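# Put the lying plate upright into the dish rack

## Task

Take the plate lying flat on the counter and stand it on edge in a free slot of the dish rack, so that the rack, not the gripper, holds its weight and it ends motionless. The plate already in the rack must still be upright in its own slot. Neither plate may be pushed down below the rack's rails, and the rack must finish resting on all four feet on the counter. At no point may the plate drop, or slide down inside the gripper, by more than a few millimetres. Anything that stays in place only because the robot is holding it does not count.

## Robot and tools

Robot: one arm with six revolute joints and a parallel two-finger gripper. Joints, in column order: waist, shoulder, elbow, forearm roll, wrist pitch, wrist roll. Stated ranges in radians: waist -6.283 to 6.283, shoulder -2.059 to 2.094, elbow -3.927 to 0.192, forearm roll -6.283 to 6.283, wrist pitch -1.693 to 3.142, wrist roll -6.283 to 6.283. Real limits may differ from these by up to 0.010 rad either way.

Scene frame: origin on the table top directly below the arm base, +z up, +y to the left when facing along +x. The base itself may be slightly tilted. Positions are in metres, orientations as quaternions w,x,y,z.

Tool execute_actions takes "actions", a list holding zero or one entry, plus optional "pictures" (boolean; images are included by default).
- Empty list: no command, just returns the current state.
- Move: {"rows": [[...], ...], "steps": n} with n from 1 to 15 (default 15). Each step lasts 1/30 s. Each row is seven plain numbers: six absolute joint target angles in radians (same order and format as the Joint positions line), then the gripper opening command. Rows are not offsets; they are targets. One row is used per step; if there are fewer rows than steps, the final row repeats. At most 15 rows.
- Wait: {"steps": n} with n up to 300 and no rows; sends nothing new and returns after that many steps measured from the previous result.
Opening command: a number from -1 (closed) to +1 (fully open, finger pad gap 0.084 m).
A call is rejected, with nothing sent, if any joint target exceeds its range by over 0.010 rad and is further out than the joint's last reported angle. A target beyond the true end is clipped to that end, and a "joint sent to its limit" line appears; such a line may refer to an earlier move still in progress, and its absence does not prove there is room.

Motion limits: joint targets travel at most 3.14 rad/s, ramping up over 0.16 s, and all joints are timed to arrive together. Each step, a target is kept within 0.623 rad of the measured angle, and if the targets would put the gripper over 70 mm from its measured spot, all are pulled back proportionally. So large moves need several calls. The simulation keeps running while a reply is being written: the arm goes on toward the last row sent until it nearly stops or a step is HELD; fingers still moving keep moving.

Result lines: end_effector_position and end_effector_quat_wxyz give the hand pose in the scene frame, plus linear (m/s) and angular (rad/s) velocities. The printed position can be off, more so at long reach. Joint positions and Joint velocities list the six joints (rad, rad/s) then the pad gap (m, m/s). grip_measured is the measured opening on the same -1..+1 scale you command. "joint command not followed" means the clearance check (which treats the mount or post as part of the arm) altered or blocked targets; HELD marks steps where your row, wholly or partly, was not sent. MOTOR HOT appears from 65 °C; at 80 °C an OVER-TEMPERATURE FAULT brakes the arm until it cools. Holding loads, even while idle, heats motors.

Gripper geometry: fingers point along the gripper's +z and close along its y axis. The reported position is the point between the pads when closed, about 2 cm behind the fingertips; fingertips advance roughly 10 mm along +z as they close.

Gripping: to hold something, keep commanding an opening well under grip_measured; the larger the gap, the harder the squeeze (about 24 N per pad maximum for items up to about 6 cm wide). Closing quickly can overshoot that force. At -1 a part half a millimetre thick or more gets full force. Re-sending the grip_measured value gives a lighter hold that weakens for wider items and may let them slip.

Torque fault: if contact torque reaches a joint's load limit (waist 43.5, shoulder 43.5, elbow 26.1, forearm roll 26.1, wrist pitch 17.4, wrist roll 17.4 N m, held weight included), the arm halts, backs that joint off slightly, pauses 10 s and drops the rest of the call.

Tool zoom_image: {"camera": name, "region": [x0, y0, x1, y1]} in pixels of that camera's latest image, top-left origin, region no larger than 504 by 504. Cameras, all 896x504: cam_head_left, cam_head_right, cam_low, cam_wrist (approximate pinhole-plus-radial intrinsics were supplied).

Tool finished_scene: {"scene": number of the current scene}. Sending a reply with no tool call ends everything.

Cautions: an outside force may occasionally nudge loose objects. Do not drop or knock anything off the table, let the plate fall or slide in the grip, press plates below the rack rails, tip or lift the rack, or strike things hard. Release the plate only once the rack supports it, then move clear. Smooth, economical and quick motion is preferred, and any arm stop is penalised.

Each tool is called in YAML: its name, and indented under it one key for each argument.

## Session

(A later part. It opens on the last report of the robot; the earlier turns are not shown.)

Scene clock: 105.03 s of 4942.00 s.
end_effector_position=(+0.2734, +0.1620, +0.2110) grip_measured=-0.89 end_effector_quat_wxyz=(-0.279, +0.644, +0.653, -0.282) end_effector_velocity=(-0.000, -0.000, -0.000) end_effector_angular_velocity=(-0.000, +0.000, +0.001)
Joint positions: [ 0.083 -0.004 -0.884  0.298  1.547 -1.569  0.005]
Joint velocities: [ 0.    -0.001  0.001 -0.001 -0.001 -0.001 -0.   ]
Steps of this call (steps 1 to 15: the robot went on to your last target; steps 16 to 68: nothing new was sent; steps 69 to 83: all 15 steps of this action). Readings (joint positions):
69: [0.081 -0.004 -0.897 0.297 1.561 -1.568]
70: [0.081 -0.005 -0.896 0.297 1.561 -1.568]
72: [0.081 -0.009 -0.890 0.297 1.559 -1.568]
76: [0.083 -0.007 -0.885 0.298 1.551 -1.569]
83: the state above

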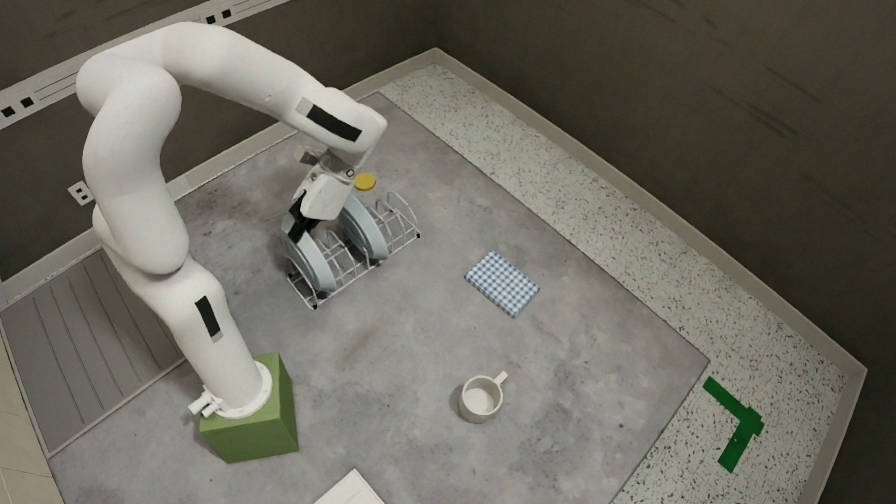

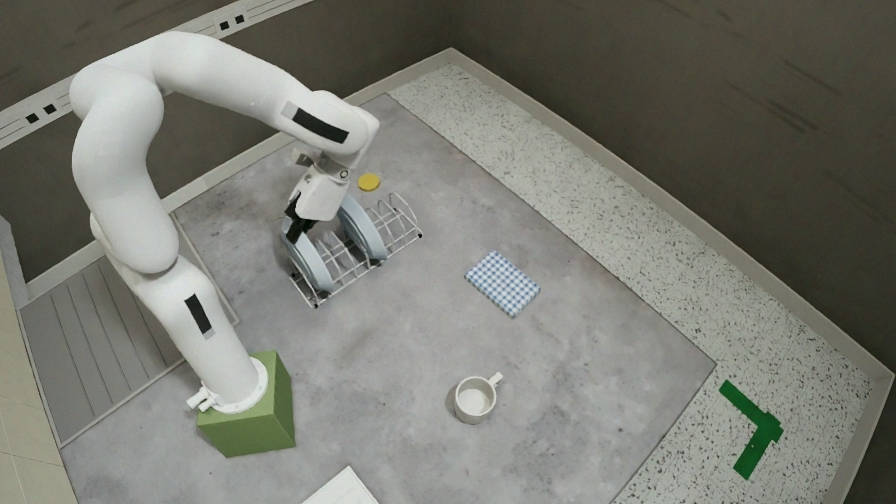

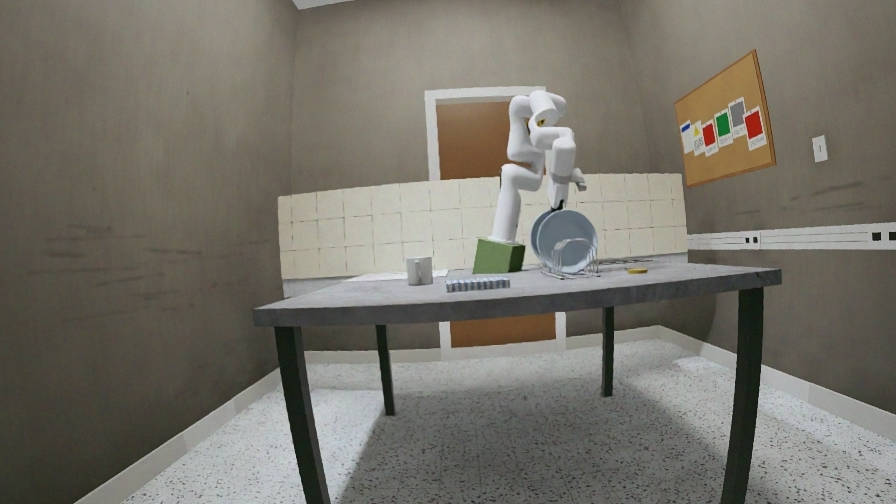

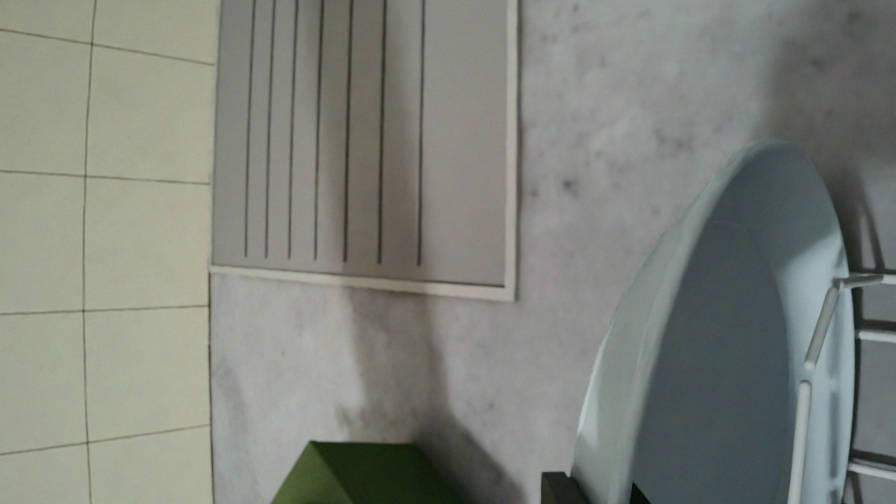

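execute_actions:
  actions:
    - {"rows":[[0.084,-0.003,-0.883,0.298,1.544,-1.569,-1],[0.084,-0.001,-0.882,0.298,1.542,-1.569,-1],[0.085,0.001,-0.881,0.299,1.539,-1.57,-1],[0.086,0.003,-0.88,0.299,1.536,-1.57,-1]],"steps":13}

Scene clock: 106.57 s of 4942.00 s.
end_effector_position=(+0.2728, +0.1618, +0.2070) grip_measured=-0.89 end_effector_quat_wxyz=(-0.279, +0.644, +0.654, -0.283) end_effector_velocity=(-0.001, +0.000, +0.000) end_effector_angular_velocity=(+0.000, +0.002, +0.001)
Joint positions: [ 0.086  0.003 -0.88   0.299  1.536 -1.57   0.005]
Joint velocities: [ 0.001 -0.     0.001  0.     0.001 -0.    -0.   ]
Steps of this call (steps 1 to 15: the robot went on to your last target; steps 16 to 33: nothing new was sent; steps 34 to 46: all 13 steps of this action). Readings (joint positions):
34: [0.083 -0.004 -0.884 0.298 1.547 -1.569]
35: [0.083 -0.004 -0.884 0.298 1.546 -1.569]
37: [0.084 -0.001 -0.882 0.298 1.542 -1.569]
41: [0.086 0.003 -0.880 0.299 1.536 -1.570]
46: the state above

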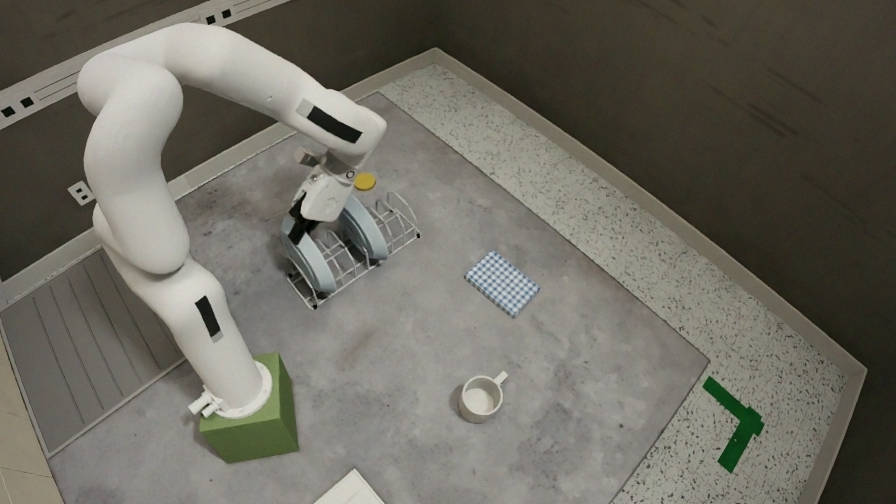

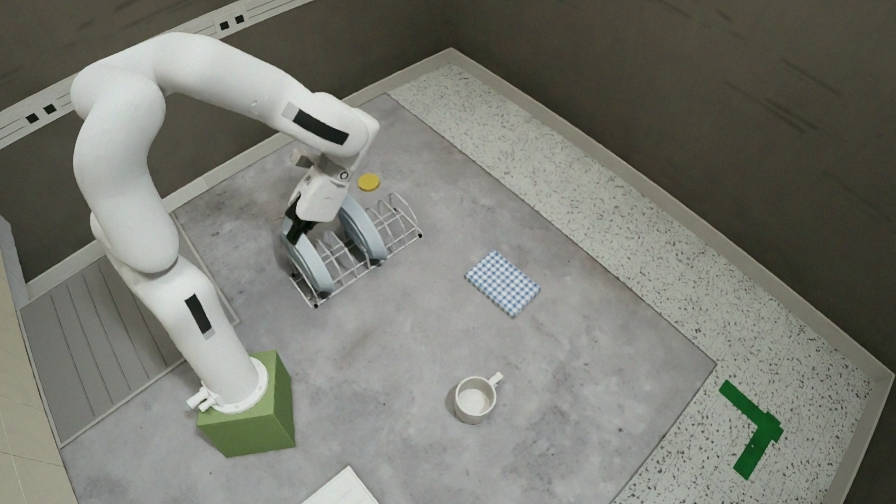

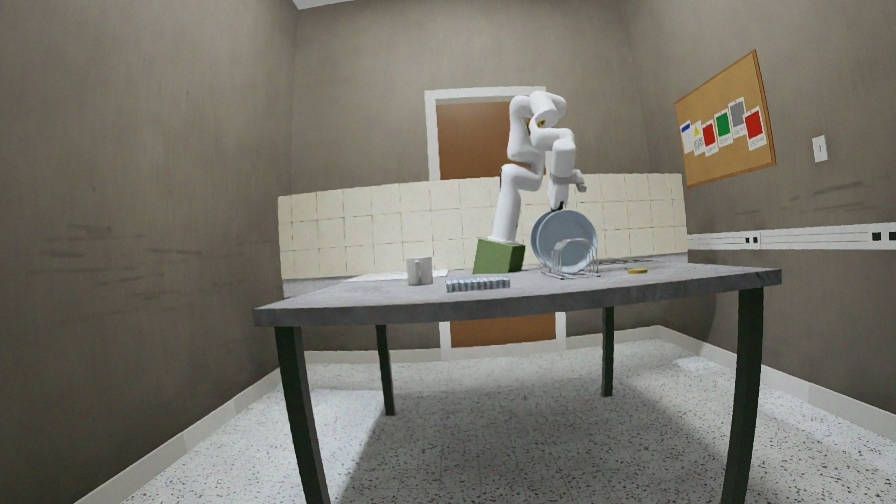

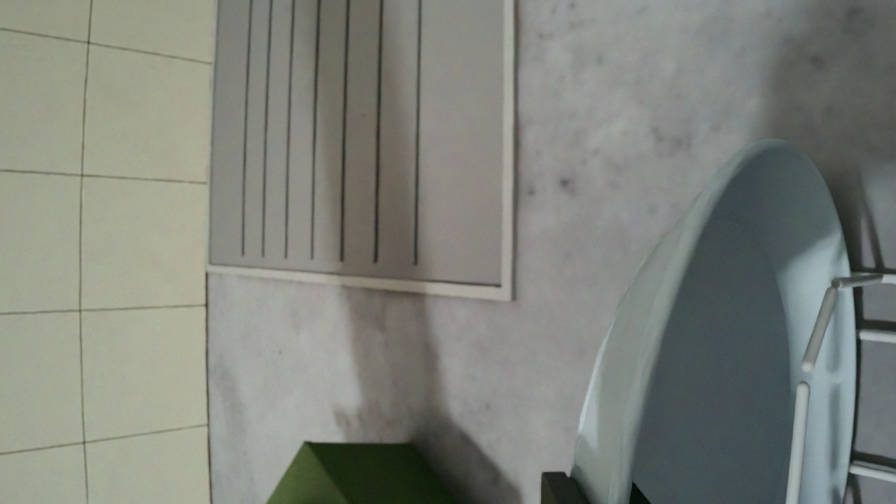

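execute_actions:
  actions:
    - {"rows":[[0.086,0.005,-0.88,0.299,1.534,-1.57,-1],[0.087,0.007,-0.879,0.299,1.531,-1.57,-1],[0.088,0.009,-0.878,0.3,1.528,-1.571,-1],[0.088,0.011,-0.878,0.3,1.526,-1.571,-1]],"steps":13}

Scene clock: 109.07 s of 4942.00 s.
end_effector_position=(+0.2728, +0.1618, +0.2033) grip_measured=-0.89 end_effector_quat_wxyz=(-0.279, +0.644, +0.653, -0.283) end_effector_velocity=(+0.000, -0.000, +0.000) end_effector_angular_velocity=(-0.000, -0.000, +0.001)
Joint positions: [ 0.088  0.011 -0.878  0.3    1.526 -1.571  0.005]
Joint velocities: [-0.    -0.    -0.    -0.001  0.    -0.    -0.   ]
Steps of this call (steps 1 to 15: the robot went on to your last target; steps 16 to 62: nothing new was sent; steps 63 to 75: all 13 steps of this action). Readings (joint positions):
63: [0.086 0.003 -0.880 0.299 1.536 -1.570]
64: [0.086 0.004 -0.880 0.299 1.535 -1.570]
66: [0.087 0.006 -0.879 0.299 1.532 -1.570]
70: [0.088 0.011 -0.878 0.300 1.526 -1.571]
75: the state above

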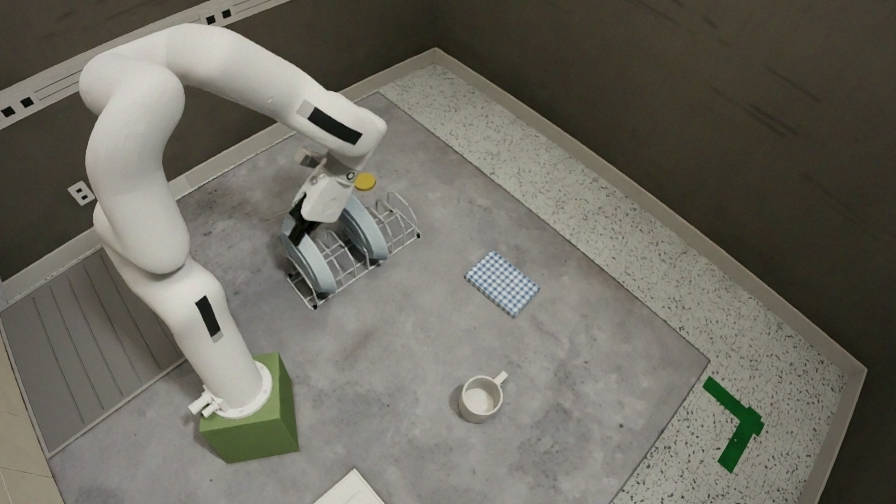

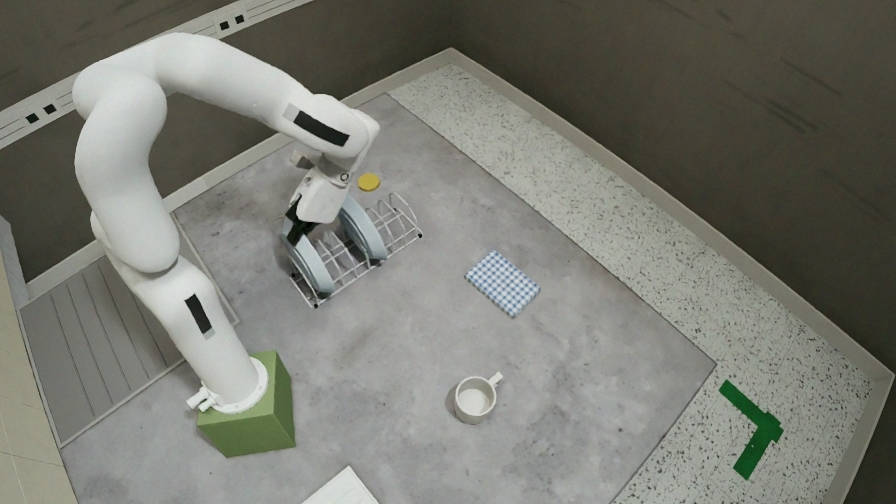

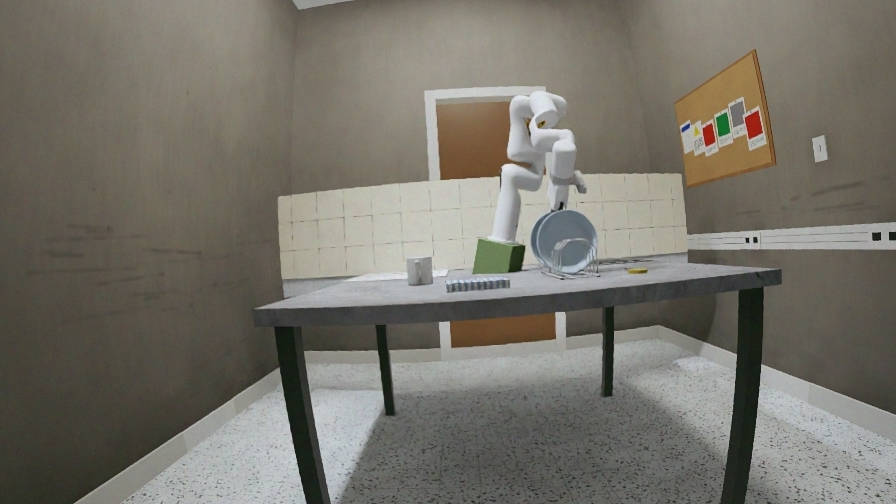

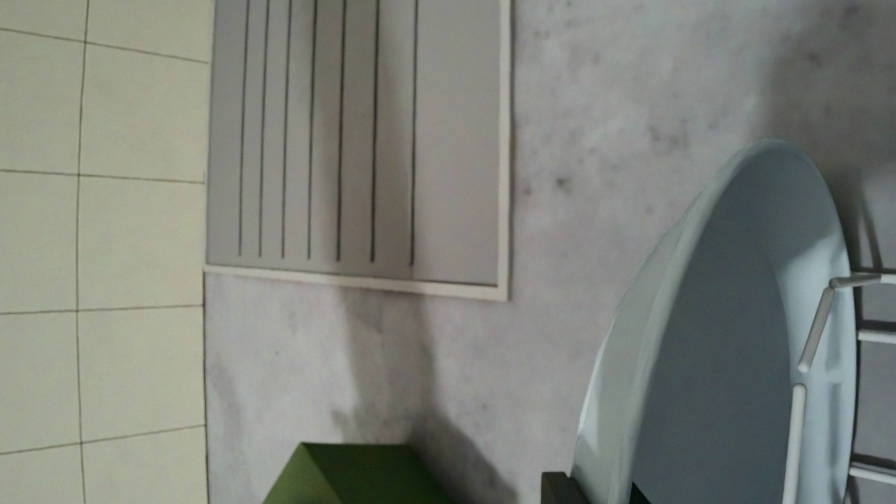

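execute_actions:
  actions:
    - {"rows":[[0.089,0.013,-0.878,0.3,1.524,-1.571,-1],[0.089,0.015,-0.877,0.3,1.521,-1.571,-1],[0.09,0.017,-0.876,0.301,1.518,-1.572,-1],[0.09,0.019,-0.876,0.301,1.516,-1.572,-1]],"steps":13}

Scene clock: 110.40 s of 4942.00 s.
end_effector_position=(+0.2727, +0.1615, +0.1996) grip_measured=-0.89 end_effector_quat_wxyz=(-0.279, +0.644, +0.653, -0.283) end_effector_velocity=(+0.000, -0.000, +0.000) end_effector_angular_velocity=(+0.000, -0.000, -0.000)
Joint positions: [ 0.09   0.019 -0.876  0.301  1.516 -1.572  0.005]
Joint velocities: [-0.001 -0.     0.    -0.     0.    -0.     0.   ]
Steps of this call (steps 1 to 15: the robot went on to your last target; steps 16 to 27: nothing new was sent; steps 28 to 40: all 13 steps of this action). Readings (joint positions):
28: [0.088 0.011 -0.878 0.300 1.526 -1.571]
29: [0.088 0.012 -0.878 0.300 1.525 -1.571]
31: [0.089 0.014 -0.877 0.300 1.521 -1.571]
35: [0.090 0.019 -0.876 0.301 1.516 -1.572]
40: the state above

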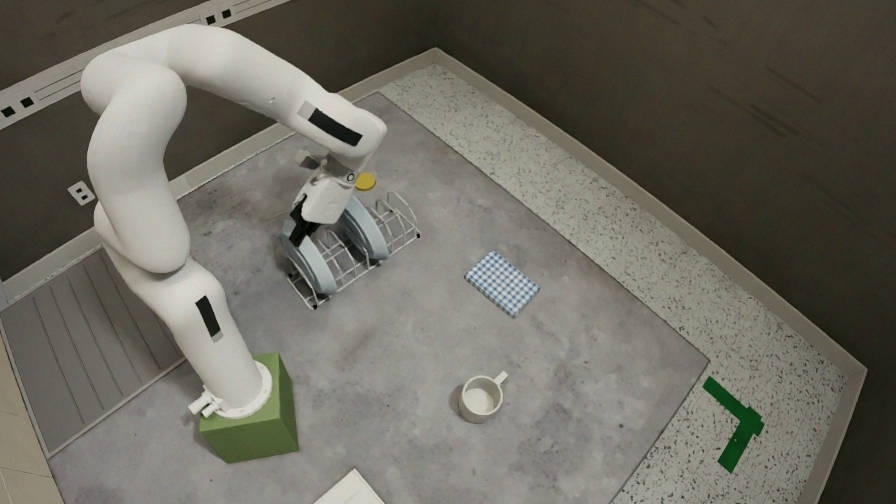

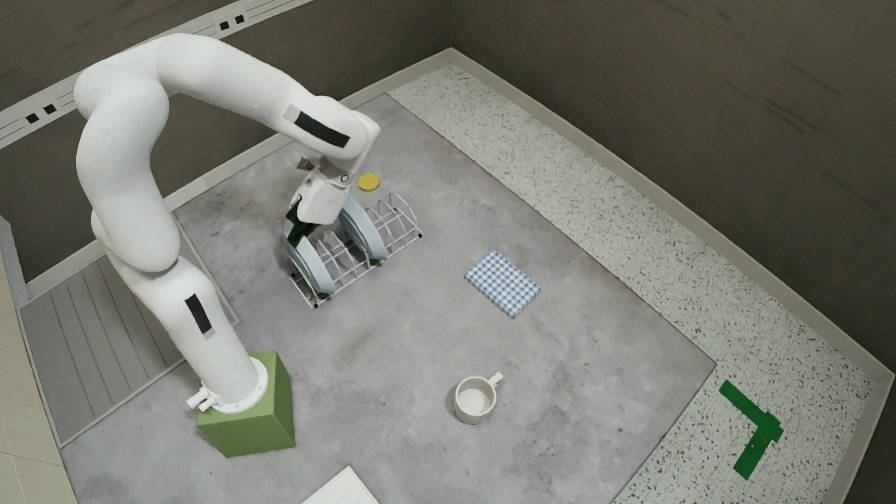

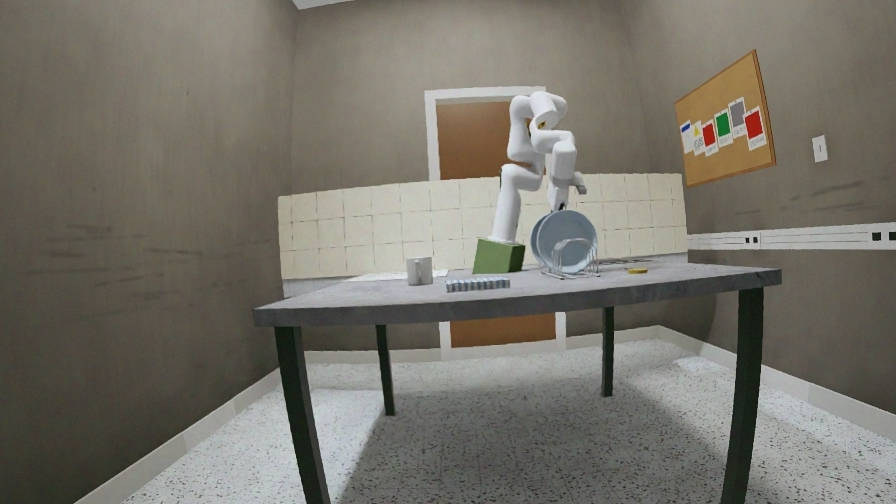

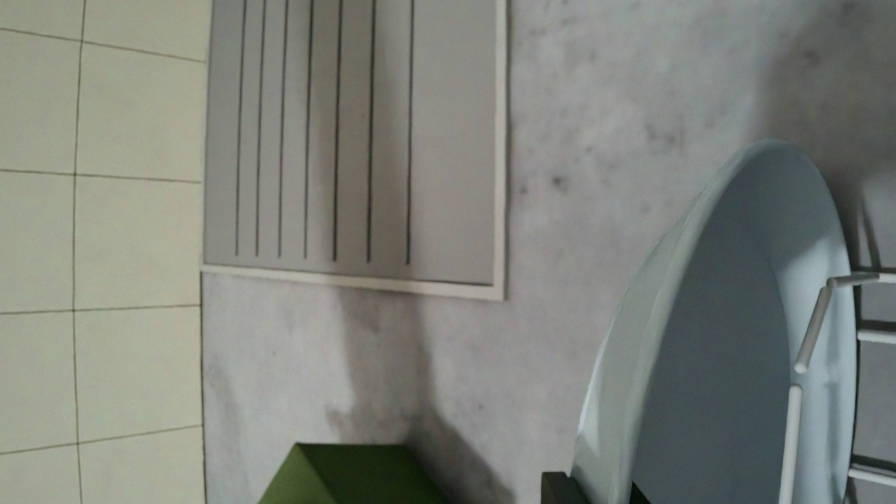

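execute_actions:
  actions:
    - {"rows":[[0.091,0.021,-0.876,0.301,1.514,-1.572,-1],[0.091,0.023,-0.875,0.301,1.511,-1.572,-1],[0.092,0.025,-0.874,0.302,1.508,-1.573,-1],[0.092,0.027,-0.874,0.302,1.506,-1.573,-1]],"steps":13}

zoom_image:
  camera: "cam_low"
  region: [520,190,610,290]

zoom_image:
  camera: "cam_head_right"
  region: [270,190,400,320]

Scene clock: 112.70 s of 4942.00 s.
end_effector_position=(+0.2727, +0.1614, +0.1960) grip_measured=-0.89 end_effector_quat_wxyz=(-0.278, +0.645, +0.653, -0.283) end_effector_velocity=(+0.000, +0.000, -0.000) end_effector_angular_velocity=(+0.000, -0.001, -0.000)
Joint positions: [ 0.092  0.027 -0.874  0.302  1.506 -1.573  0.005]
Joint velocities: [-0.    -0.    -0.     0.    -0.001 -0.    -0.   ]
Steps of this call (steps 1 to 15: the robot went on to your last target; steps 16 to 56: nothing new was sent; steps 57 to 69: all 13 steps of this action). Readings (joint positions):
57: [0.090 0.019 -0.876 0.301 1.516 -1.572]
58: [0.090 0.020 -0.876 0.301 1.515 -1.572]
60: [0.091 0.022 -0.875 0.301 1.512 -1.572]
64: [0.092 0.027 -0.874 0.302 1.506 -1.573]
69: the state above

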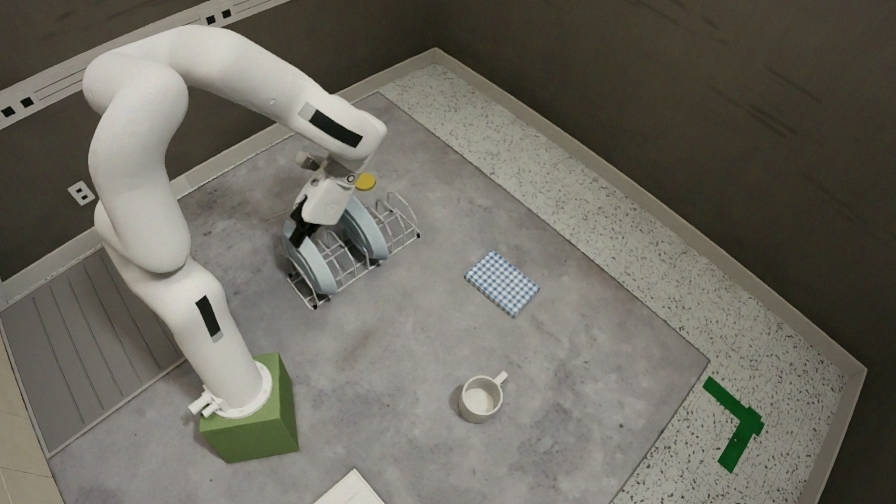

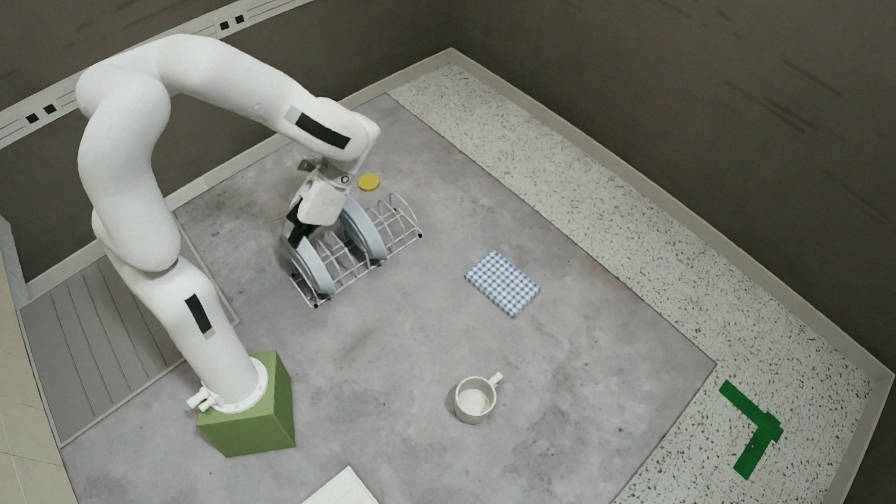

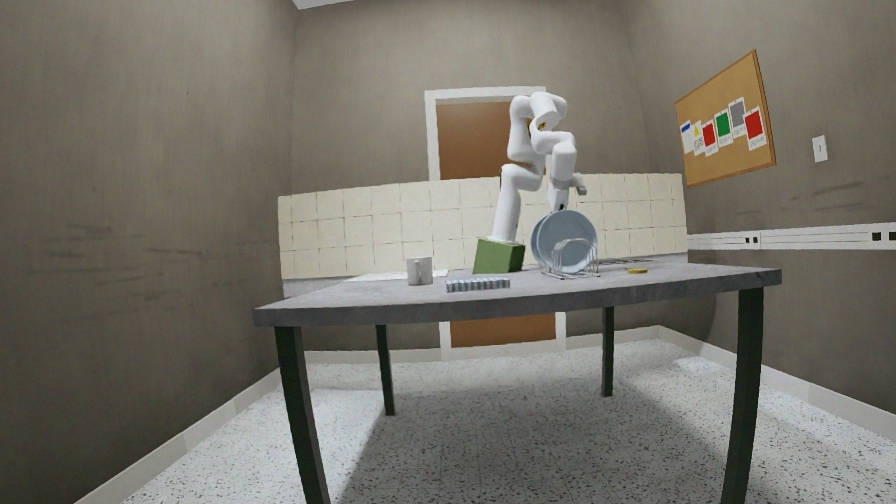

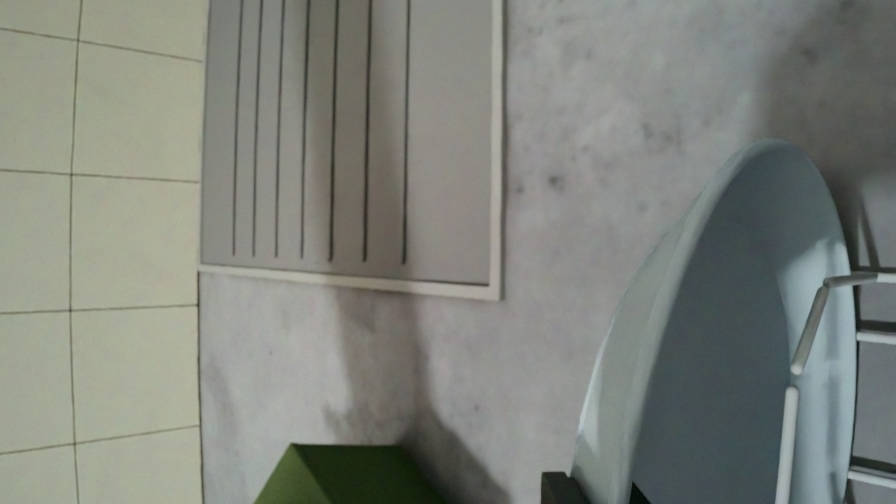

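Region (520, 190, 610, 290) of cam_low's 896x504 image, scaled by 5.040, with more detail than that image has; it fills the left 454 columns of this view, and the rest is white.

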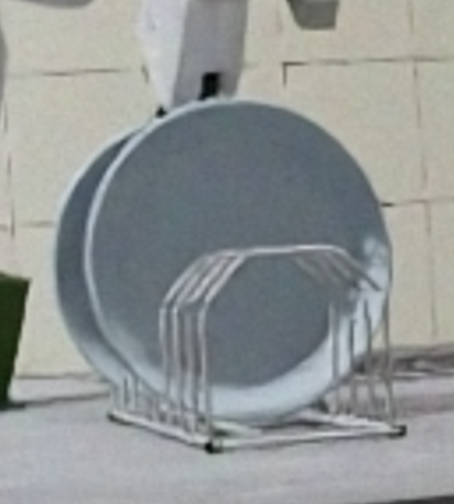

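Region (270, 190, 400, 320) of cam_head_right's 896x504 image, scaled by 3.877, with more detail than that image has.

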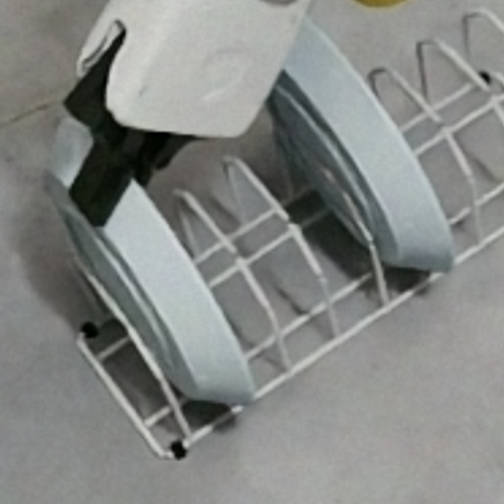

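execute_actions:
  actions:
    - {"rows":[[0.093,0.029,-0.874,0.302,1.504,-1.573,-1],[0.093,0.031,-0.873,0.302,1.501,-1.573,-1],[0.094,0.033,-0.872,0.303,1.498,-1.574,-1]],"steps":12}

Scene clock: 114.40 s of 4942.00 s.
end_effector_position=(+0.2728, +0.1621, +0.1947) grip_measured=-0.89 end_effector_quat_wxyz=(-0.279, +0.644, +0.654, -0.283) end_effector_velocity=(-0.004, -0.001, -0.001) end_effector_angular_velocity=(-0.003, +0.015, -0.001)
Joint positions: [ 0.094  0.03  -0.875  0.304  1.503 -1.574  0.005]
Joint velocities: [-0.     0.005  0.004 -0.001  0.006 -0.001 -0.   ]
Steps of this call (steps 1 to 15: the robot went on to your last target; steps 16 to 39: nothing new was sent; steps 40 to 51: all 12 steps of this action). Readings (joint positions):
40: [0.092 0.027 -0.874 0.302 1.506 -1.573]
41: [0.092 0.027 -0.874 0.302 1.506 -1.573]
43: [0.093 0.029 -0.875 0.303 1.504 -1.573]
47: [0.094 0.030 -0.875 0.304 1.503 -1.574]
51: the state above

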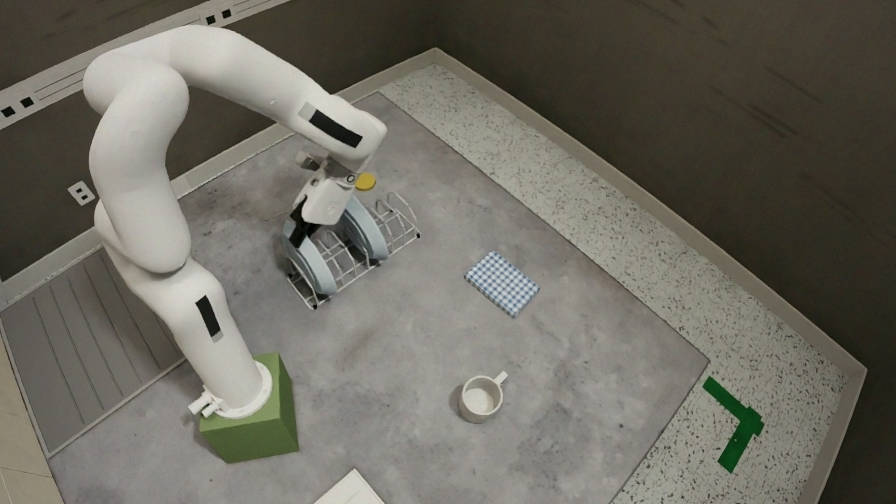

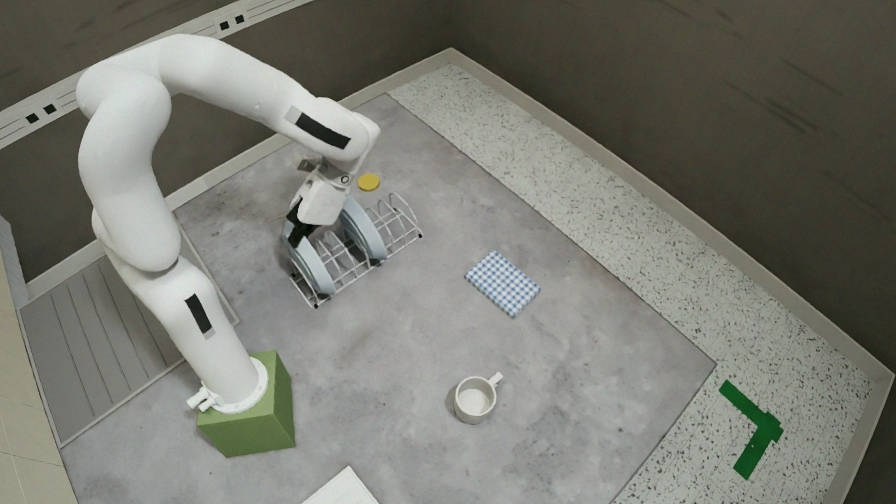

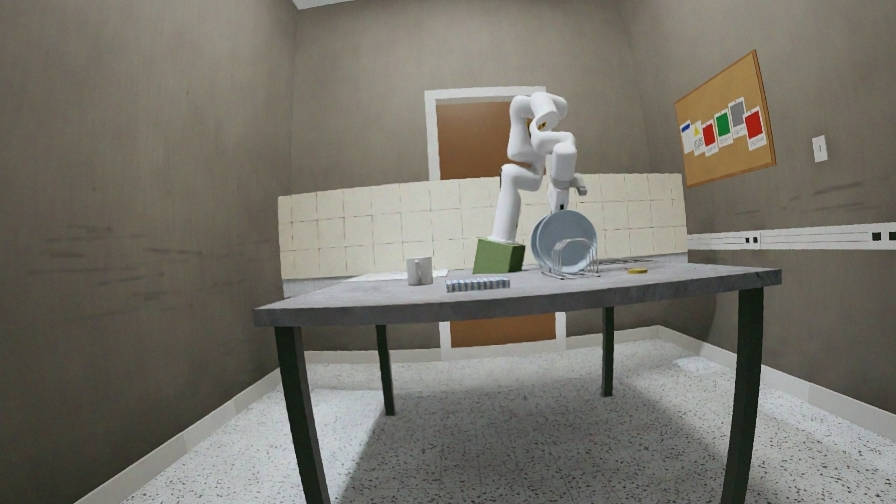

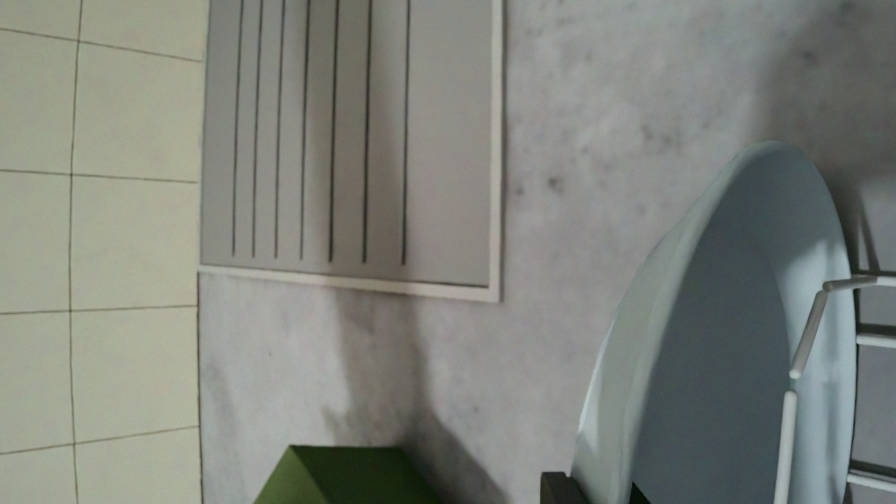

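execute_actions:
  actions:
    - {"rows":[[0.096,0.03,-0.874,0.303,1.502,-1.574,-1],[0.099,0.029,-0.874,0.303,1.503,-1.574,-1],[0.102,0.029,-0.874,0.303,1.503,-1.574,-1],[0.105,0.029,-0.874,0.303,1.503,-1.574,-1],[0.105,0.029,-0.874,0.303,1.503,-1.574,-1],[0.105,0.031,-0.873,0.303,1.5,-1.574,-1],[0.105,0.033,-0.872,0.303,1.498,-1.574,-1]]}

Scene clock: 116.73 s of 4942.00 s.
end_effector_position=(+0.2694, +0.1638, +0.1938) grip_measured=-0.88 end_effector_quat_wxyz=(-0.280, +0.640, +0.656, -0.288) end_effector_velocity=(-0.002, +0.001, -0.000) end_effector_angular_velocity=(+0.001, +0.007, -0.001)
Joint positions: [ 0.104  0.032 -0.872  0.302  1.506 -1.574  0.005]
Joint velocities: [ 0.002  0.002  0.001  0.003  0.004 -0.     0.   ]
Steps of this call (steps 1 to 15: the robot went on to your last target; steps 16 to 55: nothing new was sent; steps 56 to 70: all 15 steps of this action). Readings (joint positions):
56: [0.094 0.033 -0.872 0.303 1.506 -1.574]
57: [0.095 0.032 -0.872 0.303 1.507 -1.574]
59: [0.098 0.031 -0.872 0.302 1.506 -1.574]
63: [0.104 0.031 -0.872 0.301 1.504 -1.574]
70: the state above

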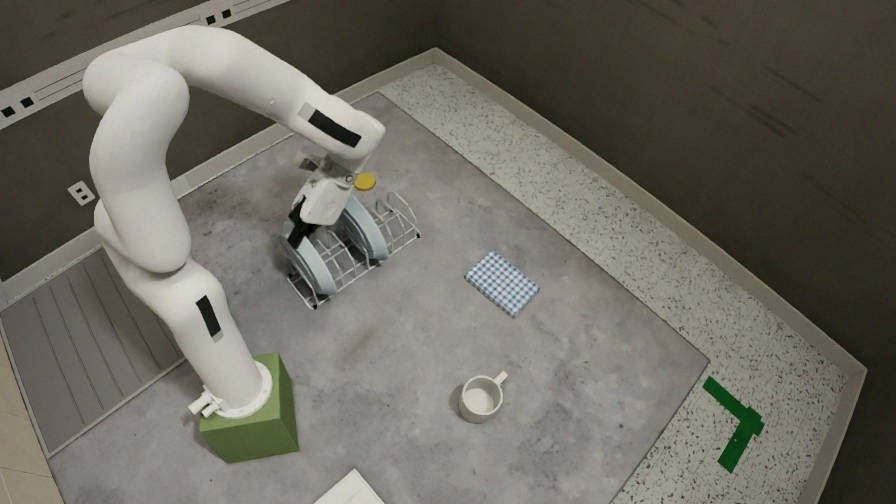

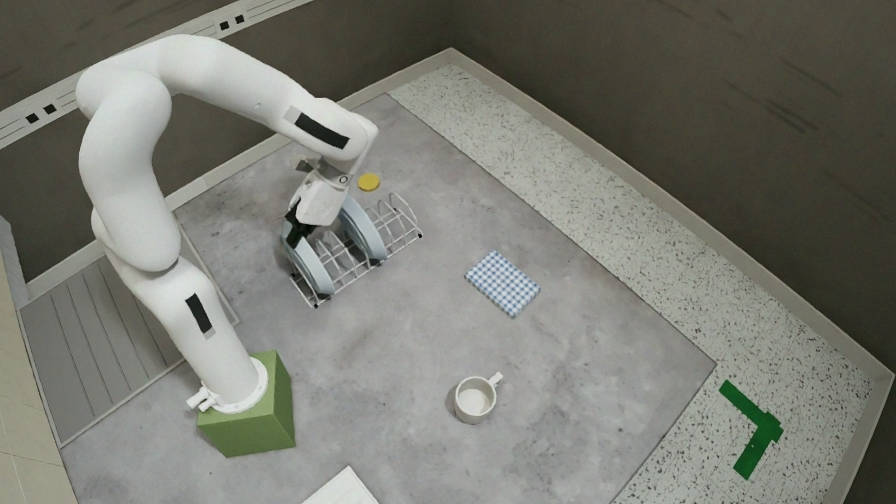

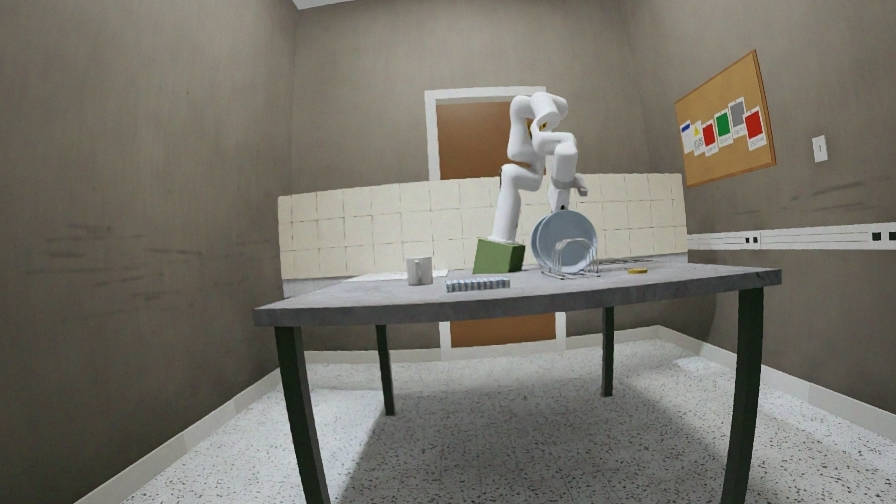

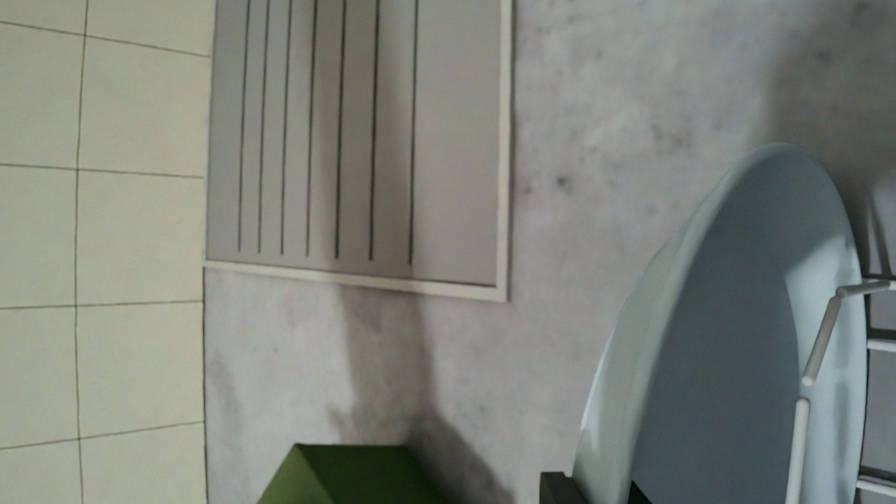

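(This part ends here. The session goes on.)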